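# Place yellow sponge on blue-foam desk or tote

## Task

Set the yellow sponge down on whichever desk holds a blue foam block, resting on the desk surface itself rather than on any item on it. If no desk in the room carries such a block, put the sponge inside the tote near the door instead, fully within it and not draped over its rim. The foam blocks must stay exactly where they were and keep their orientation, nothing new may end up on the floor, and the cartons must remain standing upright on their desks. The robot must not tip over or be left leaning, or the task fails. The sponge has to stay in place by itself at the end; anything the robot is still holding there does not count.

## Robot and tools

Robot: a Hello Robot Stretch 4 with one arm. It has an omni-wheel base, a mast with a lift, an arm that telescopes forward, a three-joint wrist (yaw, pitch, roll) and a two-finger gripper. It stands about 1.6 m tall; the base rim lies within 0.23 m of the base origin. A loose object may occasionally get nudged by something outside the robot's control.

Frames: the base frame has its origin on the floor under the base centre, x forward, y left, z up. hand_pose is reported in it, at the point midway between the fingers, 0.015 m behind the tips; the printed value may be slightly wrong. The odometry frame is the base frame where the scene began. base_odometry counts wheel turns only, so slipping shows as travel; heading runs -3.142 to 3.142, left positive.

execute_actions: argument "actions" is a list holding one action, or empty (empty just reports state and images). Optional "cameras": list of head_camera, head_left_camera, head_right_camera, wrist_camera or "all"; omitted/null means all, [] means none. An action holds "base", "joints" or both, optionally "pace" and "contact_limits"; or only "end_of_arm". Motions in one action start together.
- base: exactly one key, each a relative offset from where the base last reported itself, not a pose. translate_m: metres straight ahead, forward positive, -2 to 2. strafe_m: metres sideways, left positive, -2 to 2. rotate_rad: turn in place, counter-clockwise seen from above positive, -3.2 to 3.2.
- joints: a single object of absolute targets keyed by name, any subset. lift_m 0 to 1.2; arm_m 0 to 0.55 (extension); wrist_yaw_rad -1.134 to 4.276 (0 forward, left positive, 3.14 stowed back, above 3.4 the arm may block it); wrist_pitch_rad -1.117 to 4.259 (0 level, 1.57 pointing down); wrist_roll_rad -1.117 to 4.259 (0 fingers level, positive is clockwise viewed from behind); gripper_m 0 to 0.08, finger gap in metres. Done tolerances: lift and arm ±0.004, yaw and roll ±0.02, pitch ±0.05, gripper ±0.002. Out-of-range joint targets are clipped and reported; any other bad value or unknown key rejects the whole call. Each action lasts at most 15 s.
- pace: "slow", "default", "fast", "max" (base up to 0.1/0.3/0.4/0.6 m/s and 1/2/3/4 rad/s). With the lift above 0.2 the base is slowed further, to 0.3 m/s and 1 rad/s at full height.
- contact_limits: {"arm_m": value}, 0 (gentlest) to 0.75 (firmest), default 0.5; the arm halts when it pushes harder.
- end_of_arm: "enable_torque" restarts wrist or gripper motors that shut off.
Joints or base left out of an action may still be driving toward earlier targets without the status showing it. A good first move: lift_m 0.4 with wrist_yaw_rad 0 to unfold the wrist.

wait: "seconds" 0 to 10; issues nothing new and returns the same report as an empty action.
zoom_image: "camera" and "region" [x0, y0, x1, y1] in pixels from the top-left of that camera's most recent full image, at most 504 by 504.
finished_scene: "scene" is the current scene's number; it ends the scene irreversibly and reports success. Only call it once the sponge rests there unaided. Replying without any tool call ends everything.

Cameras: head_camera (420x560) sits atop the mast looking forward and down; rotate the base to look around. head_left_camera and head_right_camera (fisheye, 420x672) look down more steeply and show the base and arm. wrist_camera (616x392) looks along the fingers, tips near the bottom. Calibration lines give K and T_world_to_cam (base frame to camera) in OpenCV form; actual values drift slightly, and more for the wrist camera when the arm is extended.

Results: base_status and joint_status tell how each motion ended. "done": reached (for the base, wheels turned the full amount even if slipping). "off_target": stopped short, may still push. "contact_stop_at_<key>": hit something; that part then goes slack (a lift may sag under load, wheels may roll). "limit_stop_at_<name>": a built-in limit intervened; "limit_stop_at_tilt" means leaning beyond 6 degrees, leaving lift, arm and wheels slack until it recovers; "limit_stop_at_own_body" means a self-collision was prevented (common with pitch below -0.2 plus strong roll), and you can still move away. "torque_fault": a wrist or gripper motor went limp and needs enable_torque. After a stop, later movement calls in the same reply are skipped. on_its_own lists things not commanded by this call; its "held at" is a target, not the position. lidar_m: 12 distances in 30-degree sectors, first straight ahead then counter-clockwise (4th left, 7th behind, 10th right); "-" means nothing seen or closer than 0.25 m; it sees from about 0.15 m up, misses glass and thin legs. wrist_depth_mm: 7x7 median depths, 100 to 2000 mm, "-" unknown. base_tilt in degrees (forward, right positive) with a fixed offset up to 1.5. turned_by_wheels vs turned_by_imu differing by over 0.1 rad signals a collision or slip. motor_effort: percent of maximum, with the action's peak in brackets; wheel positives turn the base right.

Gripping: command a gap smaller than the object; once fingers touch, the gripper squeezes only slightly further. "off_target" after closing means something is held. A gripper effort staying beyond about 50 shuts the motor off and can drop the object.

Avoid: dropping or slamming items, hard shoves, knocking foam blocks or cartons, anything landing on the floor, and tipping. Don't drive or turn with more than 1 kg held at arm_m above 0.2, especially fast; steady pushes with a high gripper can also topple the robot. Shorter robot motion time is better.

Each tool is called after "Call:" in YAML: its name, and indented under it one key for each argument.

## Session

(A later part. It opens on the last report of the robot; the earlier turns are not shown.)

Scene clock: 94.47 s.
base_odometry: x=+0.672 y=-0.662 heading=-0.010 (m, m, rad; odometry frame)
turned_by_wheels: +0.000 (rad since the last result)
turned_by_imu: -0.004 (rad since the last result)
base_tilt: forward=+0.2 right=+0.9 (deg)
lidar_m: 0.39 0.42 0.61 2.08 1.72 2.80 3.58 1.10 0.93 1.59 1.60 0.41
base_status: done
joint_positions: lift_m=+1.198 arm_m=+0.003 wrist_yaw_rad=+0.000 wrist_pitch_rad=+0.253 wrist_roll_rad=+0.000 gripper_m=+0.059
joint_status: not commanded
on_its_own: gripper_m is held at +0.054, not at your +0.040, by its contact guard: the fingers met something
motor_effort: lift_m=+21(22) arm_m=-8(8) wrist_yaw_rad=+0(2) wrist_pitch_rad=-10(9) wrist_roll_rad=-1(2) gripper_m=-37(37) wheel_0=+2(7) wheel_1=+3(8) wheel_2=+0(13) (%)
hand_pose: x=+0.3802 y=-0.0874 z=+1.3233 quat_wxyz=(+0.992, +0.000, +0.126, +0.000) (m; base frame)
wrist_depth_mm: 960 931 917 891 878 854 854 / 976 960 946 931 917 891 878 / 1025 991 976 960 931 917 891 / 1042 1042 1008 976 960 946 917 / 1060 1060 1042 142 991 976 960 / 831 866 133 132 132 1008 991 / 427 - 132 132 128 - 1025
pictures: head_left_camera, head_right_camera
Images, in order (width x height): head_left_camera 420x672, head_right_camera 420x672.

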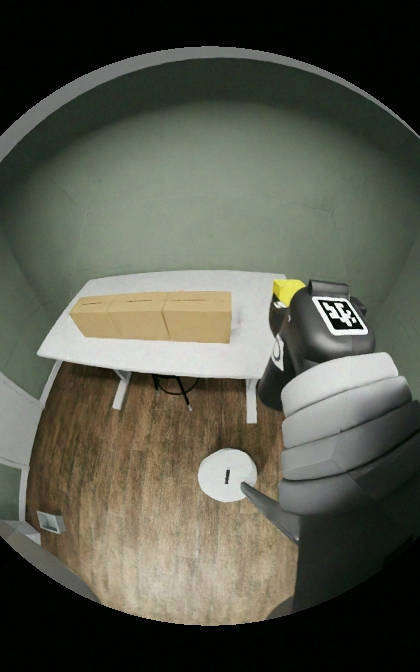

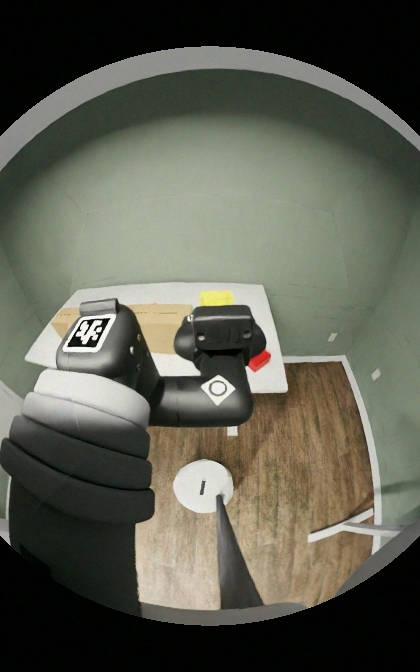

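Call:
execute_actions:
  actions:
    - {"joints":{"arm_m":0.55},"base":{"strafe_m":-0.08},"pace":"fast"}
  cameras: []

Call:
execute_actions:
  actions:
    - {"joints":{"wrist_yaw_rad":1.3,"wrist_pitch_rad":0.7}}
  cameras: ["wrist_camera"]

Call:
execute_actions:
  actions:
    - {"joints":{"wrist_pitch_rad":1.1}}
  cameras: ["wrist_camera"]

Scene clock: 100.70 s.
base_odometry: x=+0.671 y=-0.742 heading=-0.010 (m, m, rad; odometry frame)
turned_by_wheels: +0.000 (rad since the last result)
turned_by_imu: -0.001 (rad since the last result)
base_tilt: forward=+0.2 right=+0.9 (deg)
lidar_m: 0.38 0.42 0.60 2.16 1.79 3.02 3.59 1.00 0.85 1.52 1.61 0.41
base_status: done
joint_positions: lift_m=+1.198 arm_m=+0.549 wrist_yaw_rad=+0.000 wrist_pitch_rad=+0.253 wrist_roll_rad=+0.000 gripper_m=+0.059
joint_status: all done
on_its_own: gripper_m is held at +0.054, not at your +0.040, by its contact guard: the fingers met something
motor_effort: lift_m=+22(22) arm_m=+8(9) wrist_yaw_rad=+0(3) wrist_pitch_rad=-11(9) wrist_roll_rad=-1(0) gripper_m=-38(38) wheel_0=+1(11) wheel_1=-1(13) wheel_2=+0(1) (%)
hand_pose: x=+0.9254 y=-0.0874 z=+1.3233 quat_wxyz=(+0.992, +0.000, +0.126, +0.000) (m; base frame)
wrist_depth_mm: 415 407 399 389 382 375 368 / 424 418 410 402 394 387 379 / 442 430 421 418 407 397 389 / 455 445 439 427 421 410 402 / 473 462 449 141 427 424 415 / 492 480 133 132 132 436 430 / 508 - 132 132 128 - 445
pictures: none
No camera images: the call's "cameras" was empty. Leave "cameras" out to get every camera's image.

Scene clock: 102.03 s.
base_odometry: x=+0.671 y=-0.742 heading=-0.010 (m, m, rad; odometry frame)
turned_by_wheels: +0.000 (rad since the last result)
turned_by_imu: +0.000 (rad since the last result)
base_tilt: forward=+0.3 right=+0.9 (deg)
lidar_m: 0.38 0.41 0.61 2.16 1.80 3.04 3.57 1.00 0.88 1.52 1.62 0.39
base_status: not commanded
joint_positions: lift_m=+1.198 arm_m=+0.549 wrist_yaw_rad=+1.300 wrist_pitch_rad=+0.702 wrist_roll_rad=+0.000 gripper_m=+0.059
joint_status: all done
on_its_own: gripper_m is held at +0.054, not at your +0.040, by its contact guard: the fingers met something
motor_effort: lift_m=+22(22) arm_m=+8(8) wrist_yaw_rad=+1(7) wrist_pitch_rad=-6(13) wrist_roll_rad=-1(2) gripper_m=-37(38) wheel_0=+2(1) wheel_1=-2(2) wheel_2=+0(1) (%)
hand_pose: x=+0.8472 y=+0.1331 z=+1.2392 quat_wxyz=(+0.748, -0.208, +0.274, +0.568) (m; base frame)
wrist_depth_mm: 1708 1808 1921 1863 904 574 436 / 1863 723 - 1160 946 585 449 / - 517 866 866 842 603 455 / 397 433 691 699 707 621 469 / 330 387 580 142 585 569 473 / 279 340 133 133 132 504 484 / 254 - 132 132 128 - 459
pictures: wrist_camera
camera_calibration (this result's frames):
wrist_camera: T_world_to_cam=[[0.970462, -0.240438, 0.0198173, -0.816361], [-0.136404, -0.614598, -0.776958, 1.21745], [0.19899, 0.751305, -0.629241, 0.659853], [0, 0, 0, 1]] pos_world=[0.827009, 0.0562081, 1.37729]
Images, in order (width x height): wrist_camera 616x392.

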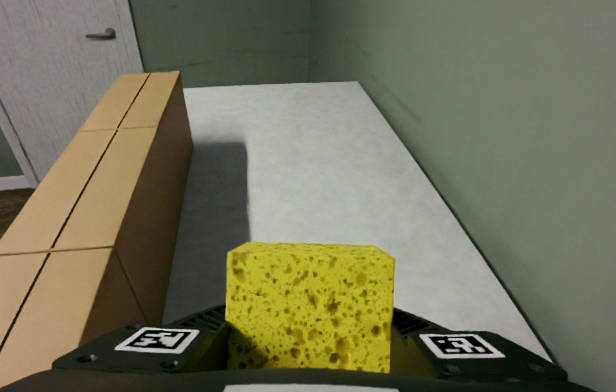

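Scene clock: 102.83 s.
base_odometry: x=+0.671 y=-0.742 heading=-0.010 (m, m, rad; odometry frame)
turned_by_wheels: +0.000 (rad since the last result)
turned_by_imu: +0.000 (rad since the last result)
base_tilt: forward=+0.2 right=+0.9 (deg)
lidar_m: 0.38 0.42 0.62 2.19 1.80 3.03 3.59 1.01 0.85 1.52 1.62 0.38
base_status: not commanded
joint_positions: lift_m=+1.198 arm_m=+0.549 wrist_yaw_rad=+1.300 wrist_pitch_rad=+1.101 wrist_roll_rad=+0.000 gripper_m=+0.059
joint_status: all done
on_its_own: gripper_m is held at +0.054, not at your +0.040, by its contact guard: the fingers met something
motor_effort: lift_m=+22(22) arm_m=+8(8) wrist_yaw_rad=+1(2) wrist_pitch_rad=-3(7) wrist_roll_rad=-1(0) gripper_m=-37(37) wheel_0=+1(1) wheel_1=-1(1) wheel_2=-1(1) (%)
hand_pose: x=+0.8295 y=+0.0694 z=+1.1869 quat_wxyz=(+0.679, -0.316, +0.417, +0.516) (m; base frame)
wrist_depth_mm: 338 384 609 621 615 603 462 / 303 373 544 549 559 554 473 / 272 357 488 459 500 504 492 / 248 343 452 455 455 455 469 / 229 325 415 142 421 418 421 / 215 293 133 133 132 387 387 / 198 - 132 132 128 - 362
pictures: wrist_camera
camera_calibration (this result's frames):
wrist_camera: T_world_to_cam=[[0.971978, -0.234957, 0.00730063, -0.800223], [-0.203838, -0.857901, -0.471652, 0.845703], [0.117081, 0.456947, -0.881755, 1.06639], [0, 0, 0, 1]] pos_world=[0.825332, 0.0502287, 1.34501]
Images, in order (width x height): wrist_camera 616x392.

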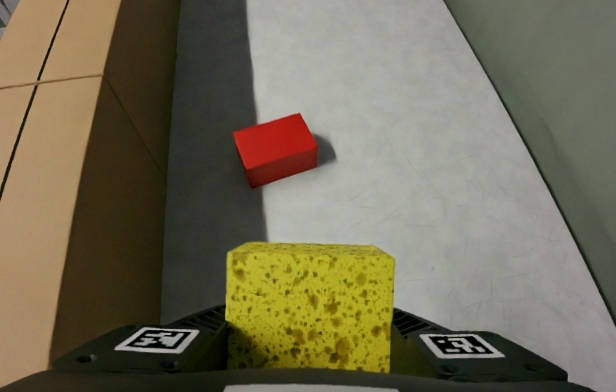

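Call:
execute_actions:
  actions:
    - {"joints":{"arm_m":0.0,"wrist_pitch_rad":0.25},"pace":"fast"}
  cameras: []

Call:
execute_actions:
  actions:
    - {"base":{"translate_m":-0.3},"joints":{"wrist_yaw_rad":0},"pace":"fast"}
  cameras: []

Call:
execute_actions:
  actions:
    - {"base":{"rotate_rad":2.63},"pace":"fast"}
  cameras: []

Call:
execute_actions:
  actions:
    - {"base":{"translate_m":2.0},"pace":"fast"}
  cameras: []

Call:
execute_actions:
  actions:
    - {"base":{"rotate_rad":0.51},"pace":"fast"}
  cameras: ["head_left_camera"]

Scene clock: 112.00 s.
base_odometry: x=+0.671 y=-0.742 heading=-0.010 (m, m, rad; odometry frame)
turned_by_wheels: +0.000 (rad since the last result)
turned_by_imu: -0.001 (rad since the last result)
base_tilt: forward=+0.2 right=+0.9 (deg)
lidar_m: 0.37 0.41 0.63 2.18 1.78 3.01 3.58 1.00 0.87 1.52 1.60 0.38
base_status: not commanded
joint_positions: lift_m=+1.198 arm_m=+0.003 wrist_yaw_rad=+1.300 wrist_pitch_rad=+0.253 wrist_roll_rad=+0.000 gripper_m=+0.059
joint_status: all done
joint sent to its limit — the command would take arm_m past its lower limit, so that joint was sent only as far as its limit.
on_its_own: gripper_m is held at +0.054, not at your +0.040, by its contact guard: the fingers met something
motor_effort: lift_m=+22(22) arm_m=-8(9) wrist_yaw_rad=+0(1) wrist_pitch_rad=-10(17) wrist_roll_rad=-1(1) gripper_m=-37(37) wheel_0=+1(2) wheel_1=-1(2) wheel_2=-1(1) (%)
hand_pose: x=+0.3136 y=+0.1750 z=+1.3233 quat_wxyz=(+0.790, -0.076, +0.101, +0.600) (m; base frame)
wrist_depth_mm: 1808 1808 1863 - - 1366 1025 / 1808 1863 - - - 1366 1025 / 1863 1921 - - - 1366 1042 / 1921 - - - - 1366 1042 / - - - 141 820 1255 1042 / - - 133 133 132 569 931 / - - 132 132 128 - 609
pictures: none
No camera images: the call's "cameras" was empty. Leave "cameras" out to get every camera's image.

Scene clock: 114.47 s.
base_odometry: x=+0.371 y=-0.739 heading=-0.010 (m, m, rad; odometry frame)
turned_by_wheels: -0.001 (rad since the last result)
turned_by_imu: +0.000 (rad since the last result)
base_tilt: forward=+0.3 right=+0.9 (deg)
lidar_m: 0.68 0.74 1.10 2.21 1.66 2.63 3.26 0.96 0.73 0.82 1.59 0.69
base_status: done
joint_positions: lift_m=+1.198 arm_m=+0.003 wrist_yaw_rad=+0.000 wrist_pitch_rad=+0.253 wrist_roll_rad=+0.000 gripper_m=+0.059
joint_status: all done
on_its_own: gripper_m is held at +0.054, not at your +0.040, by its contact guard: the fingers met something
motor_effort: lift_m=+22(22) arm_m=-8(8) wrist_yaw_rad=+1(7) wrist_pitch_rad=-10(9) wrist_roll_rad=+0(1) gripper_m=-38(38) wheel_0=-3(9) wheel_1=-4(5) wheel_2=+0(8) (%)
hand_pose: x=+0.3802 y=-0.0874 z=+1.3233 quat_wxyz=(+0.992, +0.000, +0.126, +0.000) (m; base frame)
wrist_depth_mm: 1255 1229 1182 1160 1138 1118 1118 / 1281 1255 1255 1205 1182 1138 1160 / 1308 1308 1281 1255 1205 1205 1160 / 1336 1336 1308 1255 1255 1229 1182 / 732 750 768 142 1308 1255 1229 / 715 691 133 132 133 1308 1281 / 691 - 132 132 127 - 1308
pictures: none
No camera images: the call's "cameras" was empty. Leave "cameras" out to get every camera's image.

Scene clock: 118.37 s.
base_odometry: x=+0.371 y=-0.739 heading=+2.619 (m, m, rad; odometry frame)
turned_by_wheels: +2.629 (rad since the last result)
turned_by_imu: +2.643 (rad since the last result)
base_tilt: forward=+0.2 right=+0.9 (deg)
lidar_m: 2.52 2.45 0.93 0.71 0.99 1.60 0.69 0.69 0.75 1.13 1.69 1.68
base_status: done
joint_positions: lift_m=+1.198 arm_m=+0.003 wrist_yaw_rad=+0.000 wrist_pitch_rad=+0.253 wrist_roll_rad=+0.000 gripper_m=+0.059
joint_status: not commanded
on_its_own: gripper_m is held at +0.054, not at your +0.040, by its contact guard: the fingers met something
motor_effort: lift_m=+22(22) arm_m=-8(8) wrist_yaw_rad=+0(0) wrist_pitch_rad=-11(10) wrist_roll_rad=-1(1) gripper_m=-38(37) wheel_0=-5(7) wheel_1=-4(5) wheel_2=-4(5) (%)
hand_pose: x=+0.3802 y=-0.0874 z=+1.3233 quat_wxyz=(+0.992, +0.000, +0.126, +0.000) (m; base frame)
wrist_depth_mm: - - - - - - 1808 / - - - - - - 1863 / - - - - - - 1921 / - - - - - - 1921 / - - - 142 - - 1808 / - - 133 132 132 - 1863 / - - 132 132 128 - 1808
pictures: none
No camera images: the call's "cameras" was empty. Leave "cameras" out to get every camera's image.

Scene clock: 126.50 s.
base_odometry: x=-1.362 y=+0.259 heading=+2.619 (m, m, rad; odometry frame)
turned_by_wheels: +0.000 (rad since the last result)
turned_by_imu: -0.004 (rad since the last result)
base_tilt: forward=+0.2 right=+0.9 (deg)
lidar_m: 0.68 0.65 0.69 1.01 1.56 1.63 3.65 2.54 1.28 1.11 1.07 1.47
base_status: done
joint_positions: lift_m=+1.198 arm_m=+0.003 wrist_yaw_rad=+0.000 wrist_pitch_rad=+0.253 wrist_roll_rad=+0.000 gripper_m=+0.059
joint_status: not commanded
on_its_own: gripper_m is held at +0.054, not at your +0.040, by its contact guard: the fingers met something
motor_effort: lift_m=+22(22) arm_m=-8(8) wrist_yaw_rad=+0(1) wrist_pitch_rad=-10(11) wrist_roll_rad=-1(1) gripper_m=-38(38) wheel_0=+4(7) wheel_1=+3(8) wheel_2=+1(9) (%)
hand_pose: x=+0.3802 y=-0.0874 z=+1.3233 quat_wxyz=(+0.992, +0.000, +0.126, +0.000) (m; base frame)
wrist_depth_mm: 1008 1042 1160 1281 1397 1336 1098 / 1008 1078 1182 1308 1464 1397 1118 / 1025 1118 1205 1336 1499 1397 1138 / 1060 1138 1255 1430 1576 1397 1138 / 1078 1138 1255 141 1618 1430 1160 / 580 866 133 132 132 1430 1160 / 585 - 132 132 128 - 1098
pictures: none
No camera images: the call's "cameras" was empty. Leave "cameras" out to get every camera's image.

Scene clock: 128.20 s.
base_odometry: x=-1.362 y=+0.259 heading=+3.128 (m, m, rad; odometry frame)
turned_by_wheels: +0.509 (rad since the last result)
turned_by_imu: +0.512 (rad since the last result)
base_tilt: forward=+0.2 right=+0.9 (deg)
lidar_m: 0.63 0.70 0.99 1.57 1.65 2.65 2.70 1.23 1.12 1.07 1.46 0.65
base_status: done
joint_positions: lift_m=+1.198 arm_m=+0.003 wrist_yaw_rad=+0.000 wrist_pitch_rad=+0.253 wrist_roll_rad=+0.000 gripper_m=+0.059
joint_status: not commanded
on_its_own: gripper_m is held at +0.054, not at your +0.040, by its contact guard: the fingers met something
motor_effort: lift_m=+22(22) arm_m=-7(8) wrist_yaw_rad=+1(0) wrist_pitch_rad=-12(9) wrist_roll_rad=-1(0) gripper_m=-37(38) wheel_0=-4(6) wheel_1=-5(7) wheel_2=-2(9) (%)
hand_pose: x=+0.3802 y=-0.0874 z=+1.3233 quat_wxyz=(+0.992, +0.000, +0.126, +0.000) (m; base frame)
wrist_depth_mm: 1182 1160 1118 1118 1098 1078 1060 / 1255 1160 1138 1138 1118 1078 1060 / 1281 1205 1205 1160 1138 1138 1118 / 1308 1281 1255 1205 1182 1160 1138 / 732 750 759 141 1205 1205 1182 / 683 668 133 133 132 1205 1229 / 691 - 132 132 127 - 1255
pictures: head_left_camera
Images, in order (width x height): head_left_camera 420x672.

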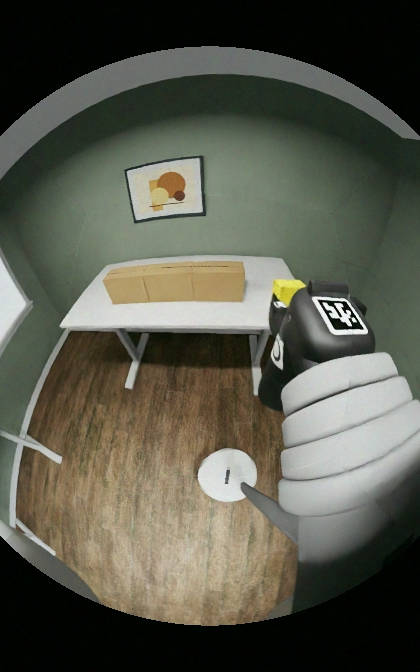

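Call:
execute_actions:
  actions:
    - {"base":{"strafe_m":-0.13},"pace":"fast"}
  cameras: []

Call:
execute_actions:
  actions:
    - {"base":{"translate_m":0.23},"joints":{"arm_m":0.55},"pace":"fast"}
  cameras: []

Call:
execute_actions:
  actions:
    - {"joints":{"wrist_yaw_rad":1.3,"wrist_pitch_rad":1.1}}
  cameras: ["wrist_camera","head_left_camera"]

Scene clock: 133.53 s.
base_odometry: x=-1.360 y=+0.389 heading=+3.129 (m, m, rad; odometry frame)
turned_by_wheels: +0.000 (rad since the last result)
turned_by_imu: +0.000 (rad since the last result)
base_tilt: forward=+0.3 right=+0.9 (deg)
lidar_m: 0.63 0.68 0.99 1.68 1.79 2.67 2.73 1.19 0.98 0.95 1.32 0.65
base_status: done
joint_positions: lift_m=+1.198 arm_m=+0.003 wrist_yaw_rad=+0.000 wrist_pitch_rad=+0.253 wrist_roll_rad=+0.000 gripper_m=+0.059
joint_status: not commanded
on_its_own: gripper_m is held at +0.054, not at your +0.040, by its contact guard: the fingers met something
motor_effort: lift_m=+22(22) arm_m=-8(8) wrist_yaw_rad=+1(2) wrist_pitch_rad=-10(10) wrist_roll_rad=-2(1) gripper_m=-37(37) wheel_0=+3(10) wheel_1=+0(13) wheel_2=+0(1) (%)
hand_pose: x=+0.3802 y=-0.0874 z=+1.3233 quat_wxyz=(+0.992, +0.000, +0.126, +0.000) (m; base frame)
wrist_depth_mm: 1160 1118 1118 1098 1098 1042 1025 / 1229 1160 1160 1138 1118 1078 1078 / 1255 1229 1182 1160 1138 1118 1098 / 1308 1255 1229 1205 1182 1160 1138 / 732 750 1255 142 1205 1182 1160 / 676 661 133 133 132 1255 1205 / 683 - 132 132 128 - 1255
pictures: none
No camera images: the call's "cameras" was empty. Leave "cameras" out to get every camera's image.

Scene clock: 135.73 s.
base_odometry: x=-1.590 y=+0.392 heading=+3.129 (m, m, rad; odometry frame)
turned_by_wheels: +0.000 (rad since the last result)
turned_by_imu: +0.000 (rad since the last result)
base_tilt: forward=+0.2 right=+0.9 (deg)
lidar_m: 0.41 0.45 0.65 1.70 1.76 2.89 2.95 1.31 0.97 1.00 1.34 0.42
base_status: done
joint_positions: lift_m=+1.198 arm_m=+0.549 wrist_yaw_rad=+0.000 wrist_pitch_rad=+0.253 wrist_roll_rad=+0.000 gripper_m=+0.059
joint_status: all done
on_its_own: gripper_m is held at +0.054, not at your +0.040, by its contact guard: the fingers met something
motor_effort: lift_m=+22(22) arm_m=+8(10) wrist_yaw_rad=+0(1) wrist_pitch_rad=-9(10) wrist_roll_rad=-1(0) gripper_m=-37(37) wheel_0=+2(8) wheel_1=+4(11) wheel_2=-2(11) (%)
hand_pose: x=+0.9254 y=-0.0874 z=+1.3233 quat_wxyz=(+0.992, +0.000, +0.126, +0.000) (m; base frame)
wrist_depth_mm: 410 410 402 392 382 373 366 / 418 421 410 402 394 384 379 / 430 436 424 415 407 397 389 / 442 449 439 430 418 410 402 / 477 466 449 141 430 421 413 / 500 480 133 133 132 439 427 / 512 - 132 132 128 - 439
pictures: none
No camera images: the call's "cameras" was empty. Leave "cameras" out to get every camera's image.

Scene clock: 137.07 s.
base_odometry: x=-1.590 y=+0.392 heading=+3.129 (m, m, rad; odometry frame)
turned_by_wheels: +0.000 (rad since the last result)
turned_by_imu: +0.000 (rad since the last result)
base_tilt: forward=+0.3 right=+0.9 (deg)
lidar_m: 0.41 0.42 0.64 1.70 1.77 2.89 2.94 1.31 0.99 1.01 1.35 0.42
base_status: not commanded
joint_positions: lift_m=+1.198 arm_m=+0.549 wrist_yaw_rad=+1.300 wrist_pitch_rad=+1.101 wrist_roll_rad=+0.000 gripper_m=+0.059
joint_status: all done
on_its_own: gripper_m is held at +0.054, not at your +0.040, by its contact guard: the fingers met something
motor_effort: lift_m=+21(21) arm_m=+8(8) wrist_yaw_rad=+2(6) wrist_pitch_rad=-6(13) wrist_roll_rad=-1(2) gripper_m=-37(37) wheel_0=+3(3) wheel_1=+4(4) wheel_2=-1(2) (%)
hand_pose: x=+0.8296 y=+0.0693 z=+1.1869 quat_wxyz=(+0.679, -0.316, +0.417, +0.516) (m; base frame)
wrist_depth_mm: 340 340 580 615 615 597 469 / 303 309 535 549 554 554 480 / 271 282 488 496 500 500 492 / 247 256 442 459 455 459 462 / 227 236 404 142 415 418 418 / 208 216 133 132 132 387 387 / 197 - 132 132 128 - 362
pictures: head_left_camera, wrist_camera
camera_calibration (this result's frames):
wrist_camera: T_world_to_cam=[[0.971939, -0.235122, 0.00730325, -0.80021], [-0.203987, -0.857883, -0.471621, 0.84577], [0.117154, 0.456897, -0.881771, 1.06636], [0, 0, 0, 1]] pos_world=[0.825352, 0.050209, 1.34501]
Images, in order (width x height): head_left_camera 420x672, wrist_camera 616x392.

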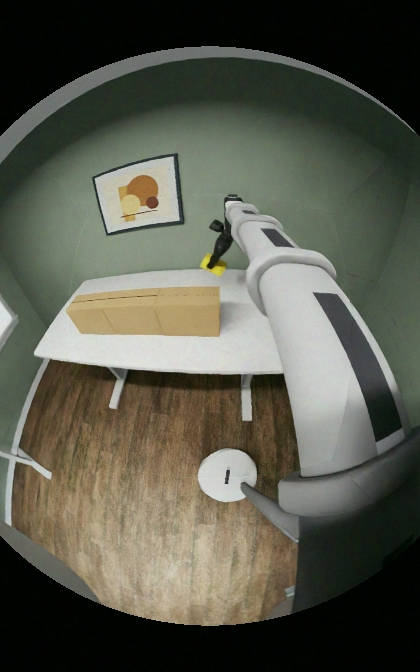

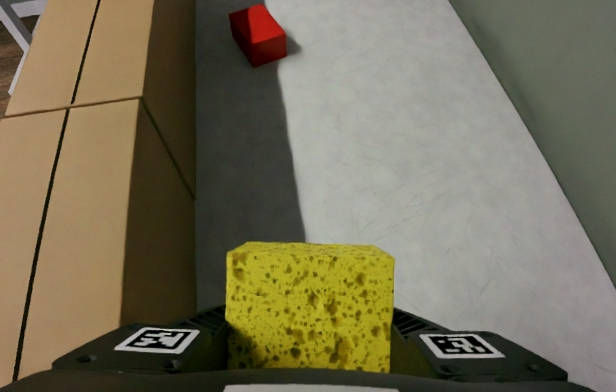

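Call:
execute_actions:
  actions:
    - {"base":{"strafe_m":-0.15}}
  cameras: ["wrist_camera","head_left_camera"]

Scene clock: 141.13 s.
base_odometry: x=-1.588 y=+0.542 heading=+3.129 (m, m, rad; odometry frame)
turned_by_wheels: +0.000 (rad since the last result)
turned_by_imu: +0.000 (rad since the last result)
base_tilt: forward=+0.2 right=+0.9 (deg)
lidar_m: 0.39 0.45 0.61 1.84 1.93 2.93 3.59 1.10 0.85 1.05 1.21 0.40
base_status: done
joint_positions: lift_m=+1.198 arm_m=+0.549 wrist_yaw_rad=+1.300 wrist_pitch_rad=+1.101 wrist_roll_rad=+0.000 gripper_m=+0.059
joint_status: not commanded
on_its_own: gripper_m is held at +0.054, not at your +0.040, by its contact guard: the fingers met something
motor_effort: lift_m=+22(22) arm_m=+8(8) wrist_yaw_rad=+1(2) wrist_pitch_rad=-5(5) wrist_roll_rad=-1(2) gripper_m=-37(37) wheel_0=+1(11) wheel_1=-2(8) wheel_2=+0(2) (%)
hand_pose: x=+0.8295 y=+0.0693 z=+1.1869 quat_wxyz=(+0.678, -0.317, +0.417, +0.516) (m; base frame)
wrist_depth_mm: 334 347 603 621 609 597 455 / 301 315 549 554 554 554 473 / 272 289 496 496 500 500 480 / 247 273 452 452 452 455 462 / 286 319 410 141 418 418 418 / 382 382 133 132 133 387 387 / 362 - 132 132 128 - 362
pictures: head_left_camera, wrist_camera
camera_calibration (this result's frames):
wrist_camera: T_world_to_cam=[[0.971972, -0.234983, 0.00729492, -0.800223], [-0.203897, -0.858024, -0.471402, 0.845405], [0.117031, 0.456703, -0.881888, 1.06661], [0, 0, 0, 1]] pos_world=[0.825344, 0.0502163, 1.34499]
Images, in order (width x height): head_left_camera 420x672, wrist_camera 616x392.

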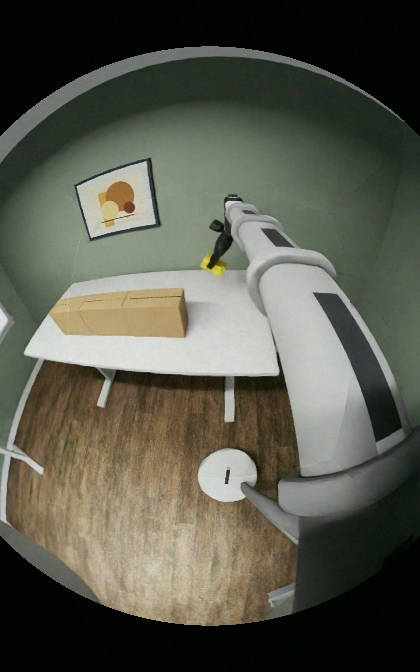

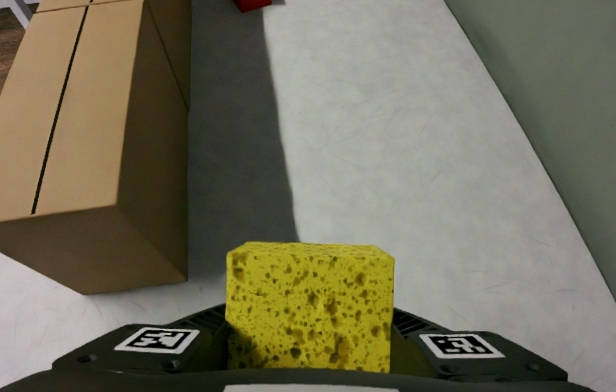

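Call:
execute_actions:
  actions:
    - {"joints":{"arm_m":0.0,"wrist_pitch_rad":0.25},"pace":"fast"}
  cameras: []

Call:
execute_actions:
  actions:
    - {"base":{"translate_m":-0.75},"joints":{"wrist_yaw_rad":0},"pace":"fast"}
  cameras: []

Call:
execute_actions:
  actions:
    - {"base":{"strafe_m":0.4},"joints":{"lift_m":0.45,"wrist_pitch_rad":1.57},"pace":"fast"}
  cameras: []

Call:
execute_actions:
  actions:
    - {"base":{"rotate_rad":-2.4},"pace":"fast"}
  cameras: ["head_camera","head_left_camera"]

Scene clock: 148.67 s.
base_odometry: x=-1.588 y=+0.542 heading=+3.129 (m, m, rad; odometry frame)
turned_by_wheels: +0.000 (rad since the last result)
turned_by_imu: -0.001 (rad since the last result)
base_tilt: forward=+0.3 right=+1.0 (deg)
lidar_m: 0.40 0.43 0.61 1.87 1.94 2.92 3.60 1.10 0.84 1.04 1.19 0.42
base_status: not commanded
joint_positions: lift_m=+1.198 arm_m=+0.003 wrist_yaw_rad=+1.300 wrist_pitch_rad=+0.253 wrist_roll_rad=+0.000 gripper_m=+0.059
joint_status: all done
joint sent to its limit — the command would take arm_m past its lower limit, so that joint was sent only as far as its limit.
on_its_own: gripper_m is held at +0.054, not at your +0.040, by its contact guard: the fingers met something
motor_effort: lift_m=+22(22) arm_m=-8(6) wrist_yaw_rad=+0(3) wrist_pitch_rad=-10(18) wrist_roll_rad=+0(1) gripper_m=-37(37) wheel_0=+1(1) wheel_1=-2(2) wheel_2=+0(0) (%)
hand_pose: x=+0.3136 y=+0.1750 z=+1.3233 quat_wxyz=(+0.790, -0.076, +0.101, +0.600) (m; base frame)
wrist_depth_mm: - - - - - 1336 1008 / - - - - - 1366 1025 / - - - - - 1397 1025 / 1708 - - - - 1366 1060 / - - - 141 820 1255 1042 / - - 133 133 132 569 946 / - - 132 132 128 - 455
pictures: none
No camera images: the call's "cameras" was empty. Leave "cameras" out to get every camera's image.

Scene clock: 152.63 s.
base_odometry: x=-0.839 y=+0.532 heading=+3.129 (m, m, rad; odometry frame)
turned_by_wheels: +0.000 (rad since the last result)
turned_by_imu: +0.001 (rad since the last result)
base_tilt: forward=+0.2 right=+0.9 (deg)
lidar_m: 1.16 1.22 1.79 1.85 2.00 2.10 2.37 0.66 0.73 0.76 0.83 1.63
base_status: done
joint_positions: lift_m=+1.198 arm_m=+0.003 wrist_yaw_rad=+0.000 wrist_pitch_rad=+0.253 wrist_roll_rad=+0.000 gripper_m=+0.059
joint_status: all done
on_its_own: gripper_m is held at +0.054, not at your +0.040, by its contact guard: the fingers met something
motor_effort: lift_m=+21(22) arm_m=-8(8) wrist_yaw_rad=+0(4) wrist_pitch_rad=-12(11) wrist_roll_rad=+0(1) gripper_m=-37(38) wheel_0=-2(8) wheel_1=-3(10) wheel_2=+0(12) (%)
hand_pose: x=+0.3802 y=-0.0874 z=+1.3233 quat_wxyz=(+0.992, +0.000, +0.126, +0.000) (m; base frame)
wrist_depth_mm: 1661 1661 1576 1576 1537 1499 1499 / 1708 1661 1618 1661 1576 1537 1464 / 1863 1756 1661 1661 1618 1576 1576 / 1366 1229 1756 1661 1708 1618 1576 / 1182 1160 1160 141 1756 1661 1576 / - 1921 133 133 132 1756 1537 / 1576 - 132 132 128 - 1430
pictures: none
No camera images: the call's "cameras" was empty. Leave "cameras" out to get every camera's image.

Scene clock: 155.60 s.
base_odometry: x=-0.844 y=+0.132 heading=+3.129 (m, m, rad; odometry frame)
turned_by_wheels: +0.000 (rad since the last result)
turned_by_imu: +0.000 (rad since the last result)
base_tilt: forward=+0.3 right=+1.0 (deg)
lidar_m: 1.15 1.26 1.50 1.47 1.55 2.06 2.16 1.96 0.95 1.16 1.23 1.20
base_status: done
joint_positions: lift_m=+0.450 arm_m=+0.003 wrist_yaw_rad=+0.000 wrist_pitch_rad=+1.570 wrist_roll_rad=+0.000 gripper_m=+0.059
joint_status: all done
on_its_own: gripper_m is held at +0.054, not at your +0.040, by its contact guard: the fingers met something
motor_effort: lift_m=+14(22) arm_m=-7(8) wrist_yaw_rad=+1(1) wrist_pitch_rad=-1(11) wrist_roll_rad=-1(2) gripper_m=-38(38) wheel_0=-2(9) wheel_1=+1(13) wheel_2=+0(2) (%)
hand_pose: x=+0.1744 y=-0.0874 z=+0.4159 quat_wxyz=(+0.707, +0.000, +0.707, +0.000) (m; base frame)
wrist_depth_mm: 585 585 585 580 580 580 580 / 580 580 574 574 574 574 574 / 574 574 569 569 564 569 564 / 569 564 569 569 569 569 564 / 564 564 355 142 559 559 559 / 559 351 133 133 133 559 559 / 452 - 132 132 128 - 549
pictures: none
No camera images: the call's "cameras" was empty. Leave "cameras" out to get every camera's image.

Scene clock: 157.67 s.
base_odometry: x=-0.844 y=+0.132 heading=+0.729 (m, m, rad; odometry frame)
turned_by_wheels: -2.400 (rad since the last result)
turned_by_imu: -2.413 (rad since the last result)
base_tilt: forward=+0.3 right=+1.0 (deg)
lidar_m: 0.92 1.02 1.17 1.71 1.18 1.18 1.39 1.48 1.47 1.74 1.97 1.99
base_status: done
joint_positions: lift_m=+0.450 arm_m=+0.003 wrist_yaw_rad=+0.000 wrist_pitch_rad=+1.570 wrist_roll_rad=+0.000 gripper_m=+0.059
joint_status: not commanded
on_its_own: gripper_m is held at +0.054, not at your +0.040, by its contact guard: the fingers met something
motor_effort: lift_m=+16(16) arm_m=-7(8) wrist_yaw_rad=+0(0) wrist_pitch_rad=-2(1) wrist_roll_rad=-1(0) gripper_m=-38(37) wheel_0=+2(7) wheel_1=+1(14) wheel_2=+1(11) (%)
hand_pose: x=+0.1745 y=-0.0874 z=+0.4157 quat_wxyz=(+0.707, +0.000, +0.707, +0.000) (m; base frame)
wrist_depth_mm: 585 585 585 585 580 580 580 / 585 580 580 580 574 574 569 / 574 574 569 569 564 569 569 / 569 569 564 569 564 564 569 / 569 564 353 141 564 564 564 / 564 349 133 133 133 559 559 / 353 - 132 132 128 - 554
pictures: head_camera, head_left_camera
Images, in order (width x height): head_camera 420x560, head_left_camera 420x672.

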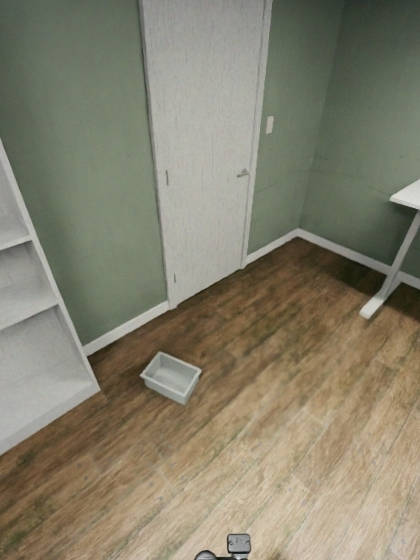

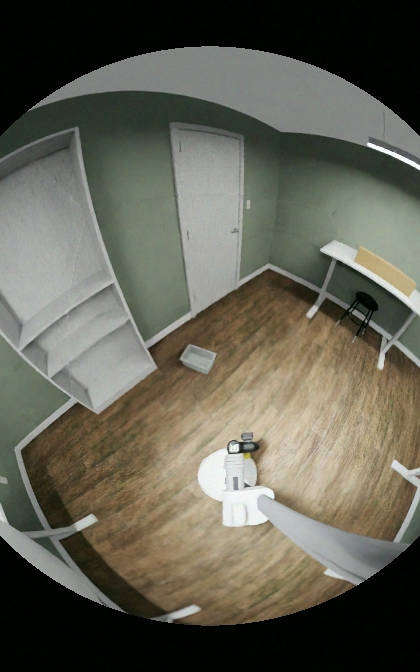

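Call:
execute_actions:
  actions:
    - {"base":{"strafe_m":0.29},"joints":{"arm_m":0.37},"pace":"fast"}
  cameras: []

Call:
execute_actions:
  actions:
    - {"base":{"translate_m":0.5},"joints":{"wrist_roll_rad":2.03},"pace":"fast"}
  cameras: ["head_camera","wrist_camera"]

Scene clock: 163.87 s.
base_odometry: x=-1.037 y=+0.348 heading=+0.729 (m, m, rad; odometry frame)
turned_by_wheels: +0.000 (rad since the last result)
turned_by_imu: +0.000 (rad since the last result)
base_tilt: forward=+0.2 right=+0.9 (deg)
lidar_m: 0.93 0.95 0.94 1.48 0.97 0.97 1.16 1.68 1.68 1.97 2.18 2.22
base_status: done
joint_positions: lift_m=+0.450 arm_m=+0.369 wrist_yaw_rad=+0.000 wrist_pitch_rad=+1.570 wrist_roll_rad=+0.000 gripper_m=+0.059
joint_status: all done
on_its_own: gripper_m is held at +0.054, not at your +0.040, by its contact guard: the fingers met something
motor_effort: lift_m=+16(16) arm_m=+8(8) wrist_yaw_rad=+1(0) wrist_pitch_rad=+0(0) wrist_roll_rad=+0(0) gripper_m=-37(37) wheel_0=+1(12) wheel_1=+1(16) wheel_2=+0(0) (%)
hand_pose: x=+0.5397 y=-0.0874 z=+0.4157 quat_wxyz=(+0.707, +0.000, +0.707, +0.000) (m; base frame)
wrist_depth_mm: 580 580 580 580 574 580 580 / 574 574 574 574 569 569 574 / 574 564 569 569 569 564 569 / 569 569 559 564 559 564 564 / 564 564 559 142 559 559 559 / 559 554 133 133 132 554 559 / 559 - 132 132 127 - 554
pictures: none
No camera images: the call's "cameras" was empty. Leave "cameras" out to get every camera's image.

Scene clock: 166.40 s.
base_odometry: x=-0.664 y=+0.682 heading=+0.729 (m, m, rad; odometry frame)
turned_by_wheels: +0.000 (rad since the last result)
turned_by_imu: -0.001 (rad since the last result)
base_tilt: forward=+0.2 right=+0.9 (deg)
lidar_m: 0.45 0.60 0.60 0.69 1.87 1.32 1.54 2.05 2.06 2.13 1.85 0.45
base_status: done
joint_positions: lift_m=+0.450 arm_m=+0.369 wrist_yaw_rad=+0.000 wrist_pitch_rad=+1.570 wrist_roll_rad=+2.029 gripper_m=+0.059
joint_status: all done
on_its_own: gripper_m is held at +0.054, not at your +0.040, by its contact guard: the fingers met something
motor_effort: lift_m=+16(16) arm_m=+8(8) wrist_yaw_rad=+0(0) wrist_pitch_rad=+1(0) wrist_roll_rad=+1(5) gripper_m=-37(37) wheel_0=+0(9) wheel_1=+3(10) wheel_2=+1(13) (%)
hand_pose: x=+0.5397 y=-0.0874 z=+0.4157 quat_wxyz=(+0.373, +0.601, +0.373, -0.600) (m; base frame)
wrist_depth_mm: 574 580 580 574 569 564 569 / 574 569 569 569 564 564 530 / 564 574 564 569 564 559 480 / 574 564 564 554 559 564 504 / 564 569 564 141 559 559 554 / 569 569 134 133 132 559 549 / 564 - 132 132 128 - 554
pictures: head_camera, wrist_camera
camera_calibration (this result's frames):
wrist_camera: T_world_to_cam=[[-0.911034, 0.41222, -0.00955371, 0.530136], [0.412331, 0.910785, -0.0213033, -0.0767776], [-0.0000802748, -0.0233473, -0.999727, 0.562235], [0, 0, 0, 1]] pos_world=[0.514675, -0.135478, 0.56551]
Images, in order (width x height): head_camera 420x560, wrist_camera 616x392.

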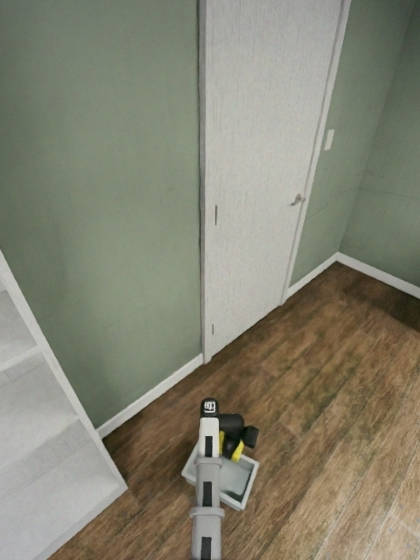

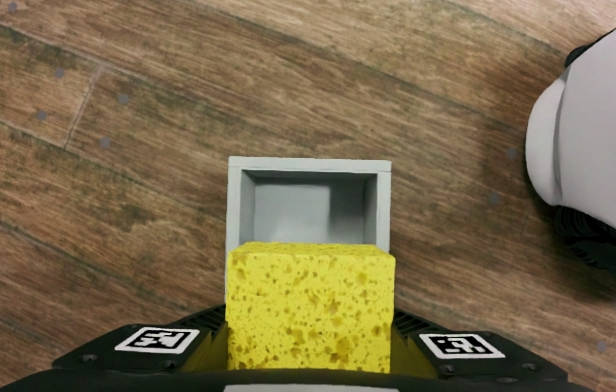

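Call:
execute_actions:
  actions:
    - {"base":{"strafe_m":0.036},"joints":{"arm_m":0.386,"lift_m":0.25}}
  cameras: ["head_camera","wrist_camera"]

Scene clock: 172.43 s.
base_odometry: x=-0.688 y=+0.708 heading=+0.730 (m, m, rad; odometry frame)
turned_by_wheels: +0.000 (rad since the last result)
turned_by_imu: +0.000 (rad since the last result)
base_tilt: forward=+0.2 right=+0.9 (deg)
lidar_m: 0.45 0.56 0.57 0.65 1.83 1.30 1.52 2.05 2.07 2.20 1.88 0.45
base_status: done
joint_positions: lift_m=+0.250 arm_m=+0.385 wrist_yaw_rad=+0.000 wrist_pitch_rad=+1.570 wrist_roll_rad=+2.029 gripper_m=+0.059
joint_status: all done
on_its_own: gripper_m is held at +0.054, not at your +0.040, by its contact guard: the fingers met something
motor_effort: lift_m=+14(16) arm_m=+8(8) wrist_yaw_rad=+0(1) wrist_pitch_rad=-2(1) wrist_roll_rad=+2(2) gripper_m=-37(37) wheel_0=+0(9) wheel_1=+2(11) wheel_2=+0(2) (%)
hand_pose: x=+0.5557 y=-0.0874 z=+0.2159 quat_wxyz=(+0.373, +0.601, +0.373, -0.600) (m; base frame)
wrist_depth_mm: 375 373 373 373 370 368 368 / 373 373 268 270 260 366 364 / 370 370 345 362 330 366 364 / 368 368 353 362 343 362 362 / 366 368 281 141 256 362 359 / 366 366 133 132 132 362 362 / 366 - 132 132 128 - 355
pictures: head_camera, wrist_camera
camera_calibration (this result's frames):
wrist_camera: T_world_to_cam=[[-0.911028, 0.412236, -0.0094426, 0.542727], [0.412345, 0.910778, -0.0213536, -0.0876069], [-0.000202618, -0.0233473, -0.999727, 0.362528], [0, 0, 0, 1]] pos_world=[0.530638, -0.135478, 0.365684]
Images, in order (width x height): head_camera 420x560, wrist_camera 616x392.

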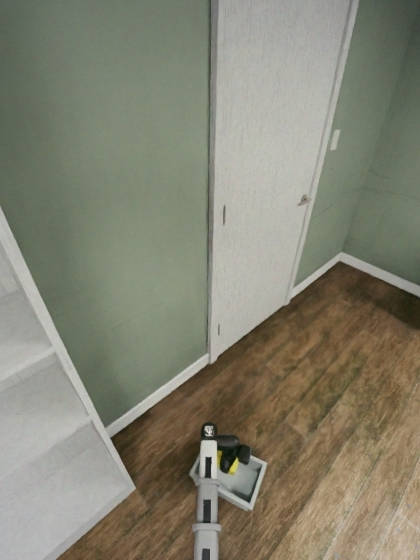

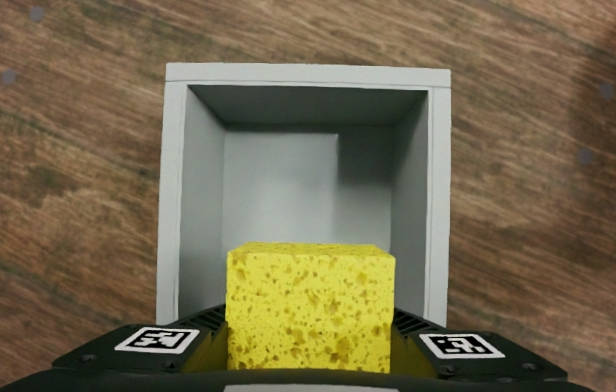

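Call:
execute_actions:
  actions:
    - {"joints":{"lift_m":0.09},"pace":"slow"}
  cameras: ["wrist_camera"]

Call:
execute_actions:
  actions:
    - {"joints":{"gripper_m":0.07}}
  cameras: []

Call:
execute_actions:
  actions:
    - {"joints":{"lift_m":0.4},"pace":"fast"}
  cameras: ["wrist_camera","head_camera"]

Scene clock: 179.70 s.
base_odometry: x=-0.688 y=+0.708 heading=+0.730 (m, m, rad; odometry frame)
turned_by_wheels: +0.000 (rad since the last result)
turned_by_imu: -0.001 (rad since the last result)
base_tilt: forward=+0.3 right=+0.9 (deg)
lidar_m: 0.53 0.56 0.57 0.67 1.81 1.30 1.51 2.05 2.06 2.18 1.87 0.45
base_status: not commanded
joint_positions: lift_m=+0.090 arm_m=+0.385 wrist_yaw_rad=+0.000 wrist_pitch_rad=+1.570 wrist_roll_rad=+2.029 gripper_m=+0.059
joint_status: all done
on_its_own: gripper_m is held at +0.054, not at your +0.040, by its contact guard: the fingers met something
motor_effort: lift_m=+14(17) arm_m=+8(8) wrist_yaw_rad=+1(0) wrist_pitch_rad=-2(1) wrist_roll_rad=+2(1) gripper_m=-38(38) wheel_0=+0(0) wheel_1=+2(2) wheel_2=+0(0) (%)
hand_pose: x=+0.5557 y=-0.0874 z=+0.0559 quat_wxyz=(+0.373, +0.601, +0.373, -0.600) (m; base frame)
wrist_depth_mm: 119 160 173 166 167 151 - / 121 174 206 205 204 163 - / 122 177 206 204 204 163 - / 120 179 205 203 202 162 - / 124 180 204 141 202 160 - / 124 168 133 133 132 157 - / 117 - 132 132 128 - -
pictures: wrist_camera
camera_calibration (this result's frames):
wrist_camera: T_world_to_cam=[[-0.911028, 0.412237, -0.0094426, 0.541217], [0.412345, 0.910778, -0.0213536, -0.0910231], [-0.000202622, -0.0233473, -0.999727, 0.2026], [0, 0, 0, 1]] pos_world=[0.530638, -0.135478, 0.205711]
Images, in order (width x height): wrist_camera 616x392.

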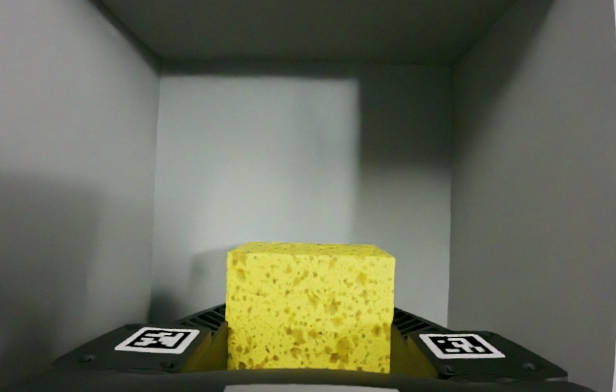

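Scene clock: 180.47 s.
base_odometry: x=-0.688 y=+0.708 heading=+0.730 (m, m, rad; odometry frame)
turned_by_wheels: +0.000 (rad since the last result)
turned_by_imu: +0.000 (rad since the last result)
base_tilt: forward=+0.3 right=+0.9 (deg)
lidar_m: 0.54 0.58 0.57 0.65 1.82 1.31 1.52 2.07 2.09 2.19 1.89 0.46
base_status: not commanded
joint_positions: lift_m=+0.090 arm_m=+0.385 wrist_yaw_rad=+0.000 wrist_pitch_rad=+1.570 wrist_roll_rad=+2.029 gripper_m=+0.070
joint_status: all done
motor_effort: lift_m=+14(14) arm_m=+8(8) wrist_yaw_rad=+1(0) wrist_pitch_rad=+0(1) wrist_roll_rad=+2(2) gripper_m=+1(37) wheel_0=+0(1) wheel_1=+2(2) wheel_2=+0(0) (%)
hand_pose: x=+0.5557 y=-0.0874 z=+0.0559 quat_wxyz=(+0.373, +0.601, +0.373, -0.600) (m; base frame)
wrist_depth_mm: 119 160 173 166 167 151 - / 121 174 206 205 205 163 - / 122 177 205 205 204 163 - / 121 178 204 204 203 162 - / 124 180 204 158 202 160 - / 124 168 158 158 158 156 - / - - 148 157 142 - -
pictures: none
No camera images: the call's "cameras" was empty. Leave "cameras" out to get every camera's image.

Scene clock: 182.33 s.
base_odometry: x=-0.688 y=+0.708 heading=+0.730 (m, m, rad; odometry frame)
turned_by_wheels: +0.000 (rad since the last result)
turned_by_imu: +0.000 (rad since the last result)
base_tilt: forward=+0.3 right=+1.0 (deg)
lidar_m: 0.45 0.57 0.56 0.69 1.84 1.30 1.49 2.06 2.07 2.20 1.88 0.44
base_status: not commanded
joint_positions: lift_m=+0.400 arm_m=+0.385 wrist_yaw_rad=+0.000 wrist_pitch_rad=+1.570 wrist_roll_rad=+2.029 gripper_m=+0.070
joint_status: all done
motor_effort: lift_m=+22(30) arm_m=+8(8) wrist_yaw_rad=+0(1) wrist_pitch_rad=-2(1) wrist_roll_rad=+1(1) gripper_m=+1(2) wheel_0=+0(1) wheel_1=+2(2) wheel_2=+0(0) (%)
hand_pose: x=+0.5557 y=-0.0874 z=+0.3652 quat_wxyz=(+0.373, +0.601, +0.373, -0.600) (m; base frame)
wrist_depth_mm: 530 521 521 521 521 517 508 / 521 517 521 517 517 512 512 / 525 521 473 455 517 512 496 / 517 517 512 508 512 512 508 / 517 512 512 466 508 508 508 / 517 517 500 508 455 504 508 / - - 153 452 142 - -
pictures: head_camera, wrist_camera
camera_calibration (this result's frames):
wrist_camera: T_world_to_cam=[[-0.911026, 0.41224, -0.00944271, 0.544141], [0.412348, 0.910776, -0.0213535, -0.0844222], [-0.000202592, -0.0233473, -0.999727, 0.511827], [0, 0, 0, 1]] pos_world=[0.530642, -0.135477, 0.515023]
Images, in order (width x height): head_camera 420x560, wrist_camera 616x392.

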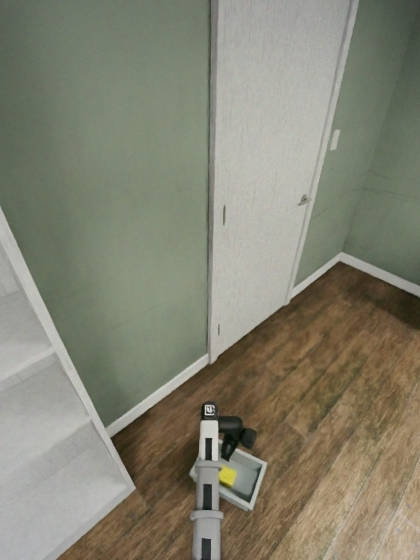

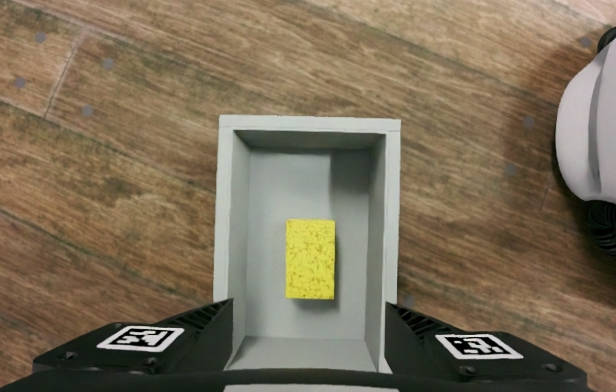

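Call:
finished_scene:
  scene: 2

The scene is finished: the task was done.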